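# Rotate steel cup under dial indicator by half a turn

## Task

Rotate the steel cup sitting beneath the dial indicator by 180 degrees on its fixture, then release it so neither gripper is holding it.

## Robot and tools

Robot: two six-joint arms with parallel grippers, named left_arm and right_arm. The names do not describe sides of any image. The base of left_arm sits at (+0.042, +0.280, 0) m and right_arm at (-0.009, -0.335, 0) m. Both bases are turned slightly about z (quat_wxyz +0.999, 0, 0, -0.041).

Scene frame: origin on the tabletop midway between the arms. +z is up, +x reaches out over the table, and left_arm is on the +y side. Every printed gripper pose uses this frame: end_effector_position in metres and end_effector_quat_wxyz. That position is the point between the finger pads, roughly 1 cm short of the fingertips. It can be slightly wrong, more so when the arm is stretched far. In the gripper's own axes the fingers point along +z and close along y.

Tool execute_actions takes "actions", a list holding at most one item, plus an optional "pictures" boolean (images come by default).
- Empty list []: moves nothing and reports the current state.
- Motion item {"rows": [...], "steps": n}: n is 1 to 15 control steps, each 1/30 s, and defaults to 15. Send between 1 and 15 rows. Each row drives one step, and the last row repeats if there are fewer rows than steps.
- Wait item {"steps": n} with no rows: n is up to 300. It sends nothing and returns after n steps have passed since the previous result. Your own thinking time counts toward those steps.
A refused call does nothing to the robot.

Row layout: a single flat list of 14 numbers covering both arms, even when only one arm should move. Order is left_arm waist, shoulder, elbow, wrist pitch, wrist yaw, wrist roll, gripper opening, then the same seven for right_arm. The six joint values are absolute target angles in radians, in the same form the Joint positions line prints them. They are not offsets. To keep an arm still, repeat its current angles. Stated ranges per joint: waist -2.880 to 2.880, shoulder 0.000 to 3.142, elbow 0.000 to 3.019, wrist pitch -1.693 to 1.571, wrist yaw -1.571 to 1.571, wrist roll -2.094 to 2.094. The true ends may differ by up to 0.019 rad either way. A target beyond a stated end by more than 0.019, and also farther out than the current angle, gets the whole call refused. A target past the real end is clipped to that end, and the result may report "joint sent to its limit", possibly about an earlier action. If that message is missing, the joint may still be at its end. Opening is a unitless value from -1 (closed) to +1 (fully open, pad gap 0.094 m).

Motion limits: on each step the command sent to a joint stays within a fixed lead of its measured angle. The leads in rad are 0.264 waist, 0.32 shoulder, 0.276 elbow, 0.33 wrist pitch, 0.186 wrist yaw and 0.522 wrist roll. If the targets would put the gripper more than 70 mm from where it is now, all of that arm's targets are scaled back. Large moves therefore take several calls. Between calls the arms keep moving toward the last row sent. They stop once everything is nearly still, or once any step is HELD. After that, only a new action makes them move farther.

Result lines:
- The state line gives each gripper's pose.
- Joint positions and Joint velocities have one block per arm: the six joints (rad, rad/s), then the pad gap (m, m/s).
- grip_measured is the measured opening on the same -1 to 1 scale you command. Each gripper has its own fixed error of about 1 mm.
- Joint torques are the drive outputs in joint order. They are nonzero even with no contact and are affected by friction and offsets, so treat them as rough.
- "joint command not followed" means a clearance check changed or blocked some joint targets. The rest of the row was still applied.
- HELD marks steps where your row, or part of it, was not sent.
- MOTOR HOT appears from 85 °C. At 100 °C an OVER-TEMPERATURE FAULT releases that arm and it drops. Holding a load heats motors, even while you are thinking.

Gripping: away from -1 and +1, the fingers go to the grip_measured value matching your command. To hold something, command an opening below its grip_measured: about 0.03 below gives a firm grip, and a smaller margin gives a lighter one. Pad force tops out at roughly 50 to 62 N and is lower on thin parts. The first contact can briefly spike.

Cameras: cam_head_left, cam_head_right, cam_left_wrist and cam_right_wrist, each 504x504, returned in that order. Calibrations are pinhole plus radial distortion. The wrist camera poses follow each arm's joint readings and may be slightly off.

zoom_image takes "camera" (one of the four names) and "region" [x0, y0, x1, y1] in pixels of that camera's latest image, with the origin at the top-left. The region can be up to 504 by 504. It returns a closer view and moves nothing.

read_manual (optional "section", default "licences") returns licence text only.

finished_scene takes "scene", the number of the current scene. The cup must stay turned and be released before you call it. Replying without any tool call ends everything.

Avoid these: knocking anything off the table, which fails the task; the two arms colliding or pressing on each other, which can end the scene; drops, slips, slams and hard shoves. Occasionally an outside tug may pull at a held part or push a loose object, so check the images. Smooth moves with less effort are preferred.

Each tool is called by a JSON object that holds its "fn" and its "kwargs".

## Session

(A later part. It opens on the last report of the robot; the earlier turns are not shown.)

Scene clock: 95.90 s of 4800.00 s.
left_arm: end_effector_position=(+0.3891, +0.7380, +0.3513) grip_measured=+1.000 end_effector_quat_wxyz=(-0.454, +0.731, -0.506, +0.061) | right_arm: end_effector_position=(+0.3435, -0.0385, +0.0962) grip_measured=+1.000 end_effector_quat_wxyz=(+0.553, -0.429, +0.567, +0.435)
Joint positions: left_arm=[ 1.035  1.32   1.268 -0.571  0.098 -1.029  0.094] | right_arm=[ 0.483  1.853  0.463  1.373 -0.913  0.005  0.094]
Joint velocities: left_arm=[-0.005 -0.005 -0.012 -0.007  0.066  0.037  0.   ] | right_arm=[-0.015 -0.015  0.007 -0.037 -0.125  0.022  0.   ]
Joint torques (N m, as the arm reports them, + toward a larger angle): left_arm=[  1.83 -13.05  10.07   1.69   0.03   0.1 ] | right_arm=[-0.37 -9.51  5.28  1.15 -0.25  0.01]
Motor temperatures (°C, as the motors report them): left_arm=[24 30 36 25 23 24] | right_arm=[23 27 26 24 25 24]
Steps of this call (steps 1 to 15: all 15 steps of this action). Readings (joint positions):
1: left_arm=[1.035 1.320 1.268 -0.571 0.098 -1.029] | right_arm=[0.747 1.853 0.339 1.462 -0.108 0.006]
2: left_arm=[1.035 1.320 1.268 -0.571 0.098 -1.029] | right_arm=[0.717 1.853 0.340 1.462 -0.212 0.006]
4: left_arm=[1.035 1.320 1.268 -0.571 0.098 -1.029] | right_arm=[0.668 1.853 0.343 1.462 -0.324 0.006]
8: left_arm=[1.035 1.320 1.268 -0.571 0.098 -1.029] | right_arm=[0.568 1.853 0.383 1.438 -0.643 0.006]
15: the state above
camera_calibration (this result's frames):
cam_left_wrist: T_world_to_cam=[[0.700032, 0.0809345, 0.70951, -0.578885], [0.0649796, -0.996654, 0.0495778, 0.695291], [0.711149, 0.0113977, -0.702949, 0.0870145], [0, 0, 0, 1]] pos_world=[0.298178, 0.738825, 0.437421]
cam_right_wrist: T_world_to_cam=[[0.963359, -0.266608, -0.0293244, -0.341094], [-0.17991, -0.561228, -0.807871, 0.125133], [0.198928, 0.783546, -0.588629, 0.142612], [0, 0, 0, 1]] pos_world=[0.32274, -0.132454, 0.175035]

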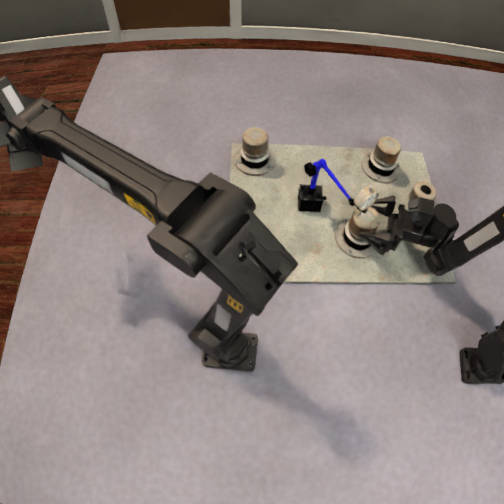

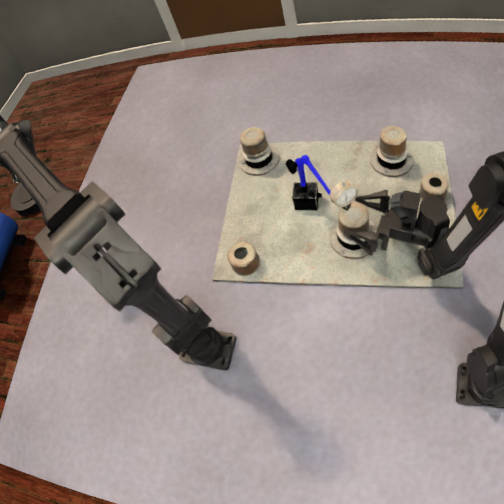

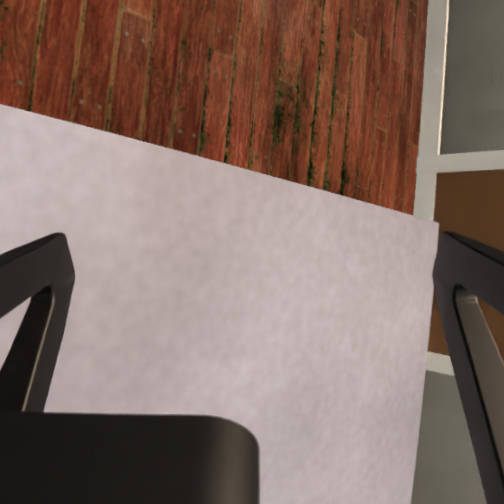

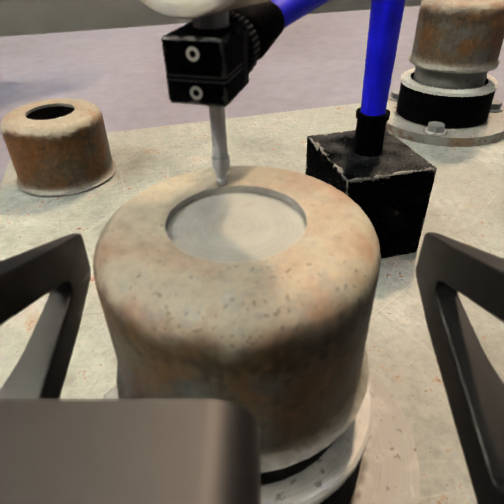

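Lower a bit, grip.

{"fn": "execute_actions", "kwargs": {"actions": [{"rows":[[1.035,1.32,1.268,-0.571,0.098,-1.029,1,0.495,1.885,0.455,1.35,-0.92,0,1]],"steps":12}], "pictures": false}}

{"fn": "execute_actions", "kwargs": {"actions": [{"rows":[[1.035,1.32,1.268,-0.571,0.098,-1.029,1,0.495,1.885,0.455,1.35,-0.92,0,0.41]],"steps":12}], "pictures": false}}

{"fn": "execute_actions", "kwargs": {"actions": [{"rows":[[1.035,1.32,1.268,-0.571,0.098,-1.029,1,0.565,1.87,0.42,1.42,-0.645,0,0.41],[1.035,1.32,1.268,-0.571,0.098,-1.029,1,0.565,1.87,0.42,1.42,-0.645,0,0.41],[1.035,1.32,1.268,-0.571,0.098,-1.029,1,0.565,1.87,0.42,1.42,-0.645,0,0.41],[1.035,1.32,1.268,-0.571,0.098,-1.029,1,0.565,1.87,0.42,1.42,-0.645,0,0.41],[1.035,1.32,1.268,-0.571,0.098,-1.029,1,0.675,1.86,0.36,1.465,-0.33,0,0.41],[1.035,1.32,1.268,-0.571,0.098,-1.029,1,0.675,1.86,0.36,1.465,-0.33,0,0.41],[1.035,1.32,1.268,-0.571,0.098,-1.029,1,0.675,1.86,0.36,1.465,-0.33,0,0.41],[1.035,1.32,1.268,-0.571,0.098,-1.029,1,0.675,1.86,0.36,1.465,-0.33,0,0.41],[1.035,1.32,1.268,-0.571,0.098,-1.029,1,0.785,1.855,0.335,1.485,-0.025,0,0.41],[1.035,1.32,1.268,-0.571,0.098,-1.029,1,0.785,1.855,0.335,1.485,-0.025,0,0.41],[1.035,1.32,1.268,-0.571,0.098,-1.029,1,0.785,1.855,0.335,1.485,-0.025,0,0.41],[1.035,1.32,1.268,-0.571,0.098,-1.029,1,0.897,1.863,0.36,1.46,0.283,0,0.41]]}], "pictures": false}}

{"fn": "execute_actions", "kwargs": {"actions": [{"rows":[[1.035,1.32,1.268,-0.571,0.098,-1.029,1,0.995,1.873,0.41,1.42,0.565,0,0.41],[1.035,1.32,1.268,-0.571,0.098,-1.029,1,0.995,1.873,0.41,1.42,0.565,0,0.41],[1.035,1.32,1.268,-0.571,0.098,-1.029,1,0.995,1.873,0.41,1.42,0.565,0,0.41],[1.035,1.32,1.268,-0.571,0.098,-1.029,1,1.078,1.888,0.467,1.38,0.845,0,0.41],[1.035,1.32,1.268,-0.571,0.098,-1.029,1,1.078,1.888,0.467,1.38,0.845,0,0.41],[1.035,1.32,1.268,-0.571,0.098,-1.029,1,1.078,1.888,0.467,1.38,0.845,0,0.41],[1.035,1.32,1.268,-0.571,0.098,-1.029,1,1.122,1.917,0.545,1.315,1.082,0,0.41],[1.035,1.32,1.268,-0.571,0.098,-1.029,1,1.122,1.917,0.545,1.315,1.082,0,0.41],[1.035,1.32,1.268,-0.571,0.098,-1.029,1,1.122,1.917,0.545,1.315,1.082,0,0.41],[1.035,1.32,1.268,-0.571,0.098,-1.029,1,1.165,1.947,0.635,1.255,1.305,0,0.41]]}], "pictures": false}}

{"fn": "execute_actions", "kwargs": {"actions": [{"rows":[[1.035,1.32,1.268,-0.571,0.098,-1.029,1,1.165,1.94,0.63,1.255,1.305,0,1]],"steps":12}]}}

Scene clock: 121.47 s of 4800.00 s.
left_arm: end_effector_position=(+0.3891, +0.7380, +0.3513) grip_measured=+1.000 end_effector_quat_wxyz=(-0.454, +0.731, -0.506, +0.061) | right_arm: end_effector_position=(+0.3425, -0.0385, +0.0900) grip_measured=+1.000 end_effector_quat_wxyz=(+0.546, -0.428, +0.573, +0.437)
Joint positions: left_arm=[ 1.035  1.32   1.268 -0.571  0.098 -1.029  0.094] | right_arm=[ 0.483  1.865  0.463  1.365 -0.916  0.005  0.094]
Joint velocities: left_arm=[-0.005  0.005 -0.022 -0.007  0.051  0.037  0.   ] | right_arm=[-0.005 -0.005  0.007  0.007  0.051  0.022  0.   ]
Joint torques (N m, as the arm reports them, + toward a larger angle): left_arm=[  1.82 -13.03  10.07   1.69   0.03   0.1 ] | right_arm=[ 0.51 -8.87  3.48  1.22 -0.21  0.01]
Motor temperatures (°C, as the motors report them): left_arm=[24 30 37 25 23 24] | right_arm=[23 26 25 24 25 24]
Steps of this call (steps 1 to 15: the robot went on to your last target; steps 16 to 90: nothing new was sent; then 22.17 s passed at rest; steps 91 to 102: all 12 steps of this action). Readings (joint positions):
91: left_arm=[1.035 1.320 1.268 -0.571 0.098 -1.029] | right_arm=[0.483 1.854 0.463 1.370 -0.916 0.005]
92: left_arm=[1.035 1.320 1.268 -0.571 0.098 -1.029] | right_arm=[0.483 1.855 0.463 1.369 -0.916 0.005]
94: left_arm=[1.035 1.320 1.268 -0.571 0.098 -1.029] | right_arm=[0.483 1.860 0.463 1.367 -0.916 0.005]
98: left_arm=[1.035 1.320 1.268 -0.571 0.098 -1.029] | right_arm=[0.483 1.865 0.463 1.365 -0.916 0.005]
102: the state above

Scene clock: 121.87 s of 4800.00 s.
left_arm: end_effector_position=(+0.3891, +0.7380, +0.3513) grip_measured=+1.000 end_effector_quat_wxyz=(-0.454, +0.731, -0.506, +0.061) | right_arm: end_effector_position=(+0.3402, -0.0375, +0.0898) grip_measured=+0.454 end_effector_quat_wxyz=(+0.543, -0.431, +0.571, +0.440)
Joint positions: left_arm=[ 1.035  1.32   1.268 -0.571  0.098 -1.029  0.094] | right_arm=[ 0.486  1.865  0.462  1.365 -0.923  0.004  0.068]
Joint velocities: left_arm=[-0.015 -0.015 -0.007 -0.007 -0.007  0.022  0.   ] | right_arm=[ 0.015 -0.024 -0.002 -0.002  0.022  0.081  0.   ]
Joint torques (N m, as the arm reports them, + toward a larger angle): left_arm=[  1.8  -13.05  10.08   1.69   0.03   0.1 ] | right_arm=[ 0.27 -8.88  3.44  1.23  0.12  0.02]
Motor temperatures (°C, as the motors report them): left_arm=[24 30 37 25 23 24] | right_arm=[23 26 25 24 25 24]
Steps of this call (steps 1 to 12: all 12 steps of this action). Readings (joint positions):
1: left_arm=[1.035 1.320 1.268 -0.571 0.098 -1.029] | right_arm=[0.483 1.865 0.463 1.365 -0.916 0.005]
2: left_arm=[1.035 1.320 1.268 -0.571 0.098 -1.029] | right_arm=[0.483 1.865 0.463 1.365 -0.920 0.005]
4: left_arm=[1.035 1.320 1.268 -0.571 0.098 -1.029] | right_arm=[0.486 1.865 0.462 1.365 -0.923 0.004]
8: left_arm=[1.035 1.320 1.268 -0.571 0.098 -1.029] | right_arm=[0.486 1.865 0.462 1.365 -0.923 0.004]
12: the state above

Scene clock: 122.37 s of 4800.00 s.
left_arm: end_effector_position=(+0.3891, +0.7380, +0.3513) grip_measured=+1.000 end_effector_quat_wxyz=(-0.454, +0.731, -0.506, +0.061) | right_arm: end_effector_position=(+0.3415, -0.0382, +0.0905) grip_measured=+0.456 end_effector_quat_wxyz=(+0.674, -0.185, +0.689, +0.192)
Joint positions: left_arm=[ 1.035  1.32   1.268 -0.571  0.098 -1.029  0.094] | right_arm=[0.882 1.847 0.346 1.482 0.259 0.02  0.068]
Joint velocities: left_arm=[-0.005 -0.005 -0.022 -0.007  0.066  0.007  0.   ] | right_arm=[ 0.386 -0.005  0.071 -0.11   1.121 -0.007 -0.   ]
Joint torques (N m, as the arm reports them, + toward a larger angle): left_arm=[  1.8  -13.07  10.07   1.7    0.03   0.1 ] | right_arm=[-1.52 -8.13  4.29  1.45 -0.88 -0.15]
Motor temperatures (°C, as the motors report them): left_arm=[24 30 37 25 23 24] | right_arm=[23 26 25 24 25 24]
Steps of this call (steps 1 to 15: all 15 steps of this action). Readings (joint positions):
1: left_arm=[1.035 1.320 1.268 -0.571 0.098 -1.029] | right_arm=[0.496 1.864 0.450 1.379 -0.872 0.004]
2: left_arm=[1.035 1.320 1.268 -0.571 0.098 -1.029] | right_arm=[0.520 1.860 0.429 1.401 -0.786 0.007]
4: left_arm=[1.035 1.320 1.268 -0.571 0.098 -1.029] | right_arm=[0.550 1.855 0.406 1.422 -0.681 0.009]
8: left_arm=[1.035 1.320 1.268 -0.571 0.098 -1.029] | right_arm=[0.655 1.848 0.357 1.470 -0.362 0.014]
15: the state above

Scene clock: 122.87 s of 4800.00 s.
left_arm: end_effector_position=(+0.3891, +0.7380, +0.3513) grip_measured=+1.000 end_effector_quat_wxyz=(-0.454, +0.731, -0.506, +0.061) | right_arm: end_effector_position=(+0.3432, -0.0391, +0.0901) grip_measured=+0.456 end_effector_quat_wxyz=(+0.700, +0.090, +0.704, -0.083)
Joint positions: left_arm=[ 1.035  1.32   1.268 -0.571  0.098 -1.029  0.094] | right_arm=[1.152 1.92  0.603 1.29  1.314 0.036 0.068]
Joint velocities: left_arm=[-0.005 -0.005 -0.007  0.012  0.051  0.007  0.   ] | right_arm=[ 0.005 -0.005 -0.007  0.002 -0.037 -0.066  0.   ]
Joint torques (N m, as the arm reports them, + toward a larger angle): left_arm=[  1.81 -13.04  10.07   1.69   0.04   0.11] | right_arm=[ 0.62 -9.66  7.59  0.31 -0.4  -0.32]
Motor temperatures (°C, as the motors report them): left_arm=[24 30 37 25 23 24] | right_arm=[23 26 25 24 25 24]
Steps of this call (steps 1 to 15: all 15 steps of this action). Readings (joint positions):
1: left_arm=[1.035 1.320 1.268 -0.571 0.098 -1.029] | right_arm=[0.907 1.847 0.353 1.473 0.334 0.023]
2: left_arm=[1.035 1.320 1.268 -0.571 0.098 -1.029] | right_arm=[0.944 1.848 0.364 1.462 0.436 0.023]
4: left_arm=[1.035 1.320 1.268 -0.571 0.098 -1.029] | right_arm=[0.998 1.851 0.390 1.438 0.602 0.024]
8: left_arm=[1.035 1.320 1.268 -0.571 0.098 -1.029] | right_arm=[1.097 1.876 0.479 1.372 0.974 0.030]
15: the state above

Scene clock: 123.27 s of 4800.00 s.
left_arm: end_effector_position=(+0.3891, +0.7380, +0.3513) grip_measured=+1.000 end_effector_quat_wxyz=(-0.454, +0.731, -0.506, +0.061) | right_arm: end_effector_position=(+0.3433, -0.0381, +0.0876) grip_measured=+1.000 end_effector_quat_wxyz=(+0.696, +0.073, +0.708, -0.096)
Joint positions: left_arm=[ 1.035  1.32   1.268 -0.571  0.098 -1.029  0.094] | right_arm=[1.152 1.92  0.603 1.271 1.309 0.011 0.094]
Joint velocities: left_arm=[ 0.005 -0.015 -0.007 -0.017  0.007  0.051  0.   ] | right_arm=[-0.024  0.005 -0.022 -0.002 -0.022  0.022  0.   ]
Joint torques (N m, as the arm reports them, + toward a larger angle): left_arm=[  1.83 -13.03  10.06   1.69   0.03   0.1 ] | right_arm=[  0.62 -10.21   7.06   0.96  -0.14  -0.03]
Motor temperatures (°C, as the motors report them): left_arm=[24 30 37 25 23 24] | right_arm=[23 26 25 24 25 24]
Steps of this call (steps 1 to 12: all 12 steps of this action). Readings (joint positions):
1: left_arm=[1.035 1.320 1.268 -0.571 0.098 -1.029] | right_arm=[1.152 1.920 0.603 1.288 1.313 0.033]
2: left_arm=[1.035 1.320 1.268 -0.571 0.098 -1.029] | right_arm=[1.152 1.920 0.603 1.281 1.310 0.028]
4: left_arm=[1.035 1.320 1.268 -0.571 0.098 -1.029] | right_arm=[1.152 1.920 0.603 1.274 1.309 0.021]
8: left_arm=[1.035 1.320 1.268 -0.571 0.098 -1.029] | right_arm=[1.152 1.920 0.603 1.271 1.309 0.014]
12: the state above
camera_calibration (this result's frames):
cam_left_wrist: T_world_to_cam=[[0.700032, 0.0809345, 0.70951, -0.578885], [0.0649796, -0.996654, 0.0495778, 0.695291], [0.711149, 0.0113977, -0.702949, 0.0870145], [0, 0, 0, 1]] pos_world=[0.298178, 0.738825, 0.437421]
cam_right_wrist: T_world_to_cam=[[-0.24884, -0.968265, 0.0232671, 0.0437831], [-0.575715, 0.128553, -0.807482, 0.28046], [0.778865, -0.214329, -0.589434, -0.0997972], [0, 0, 0, 1]] pos_world=[0.250089, -0.0150498, 0.166624]

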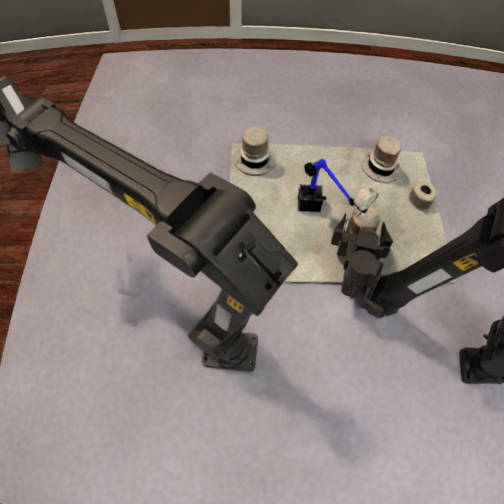

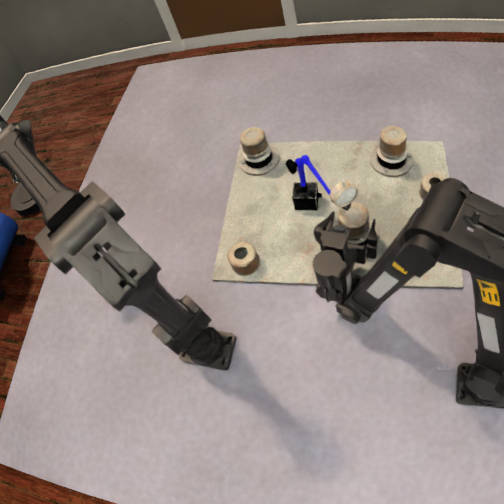

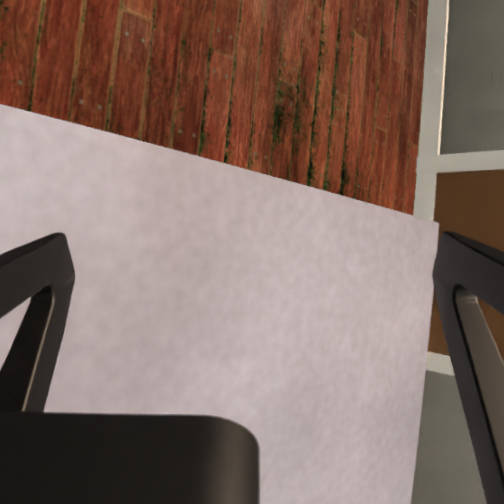

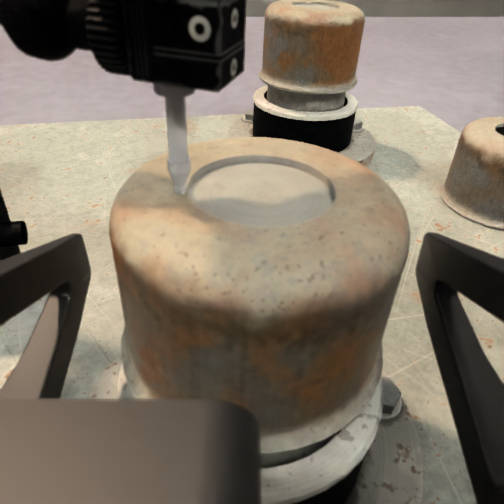

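{"fn": "finished_scene", "kwargs": {"scene": 2}}

The scene is finished: the task was done.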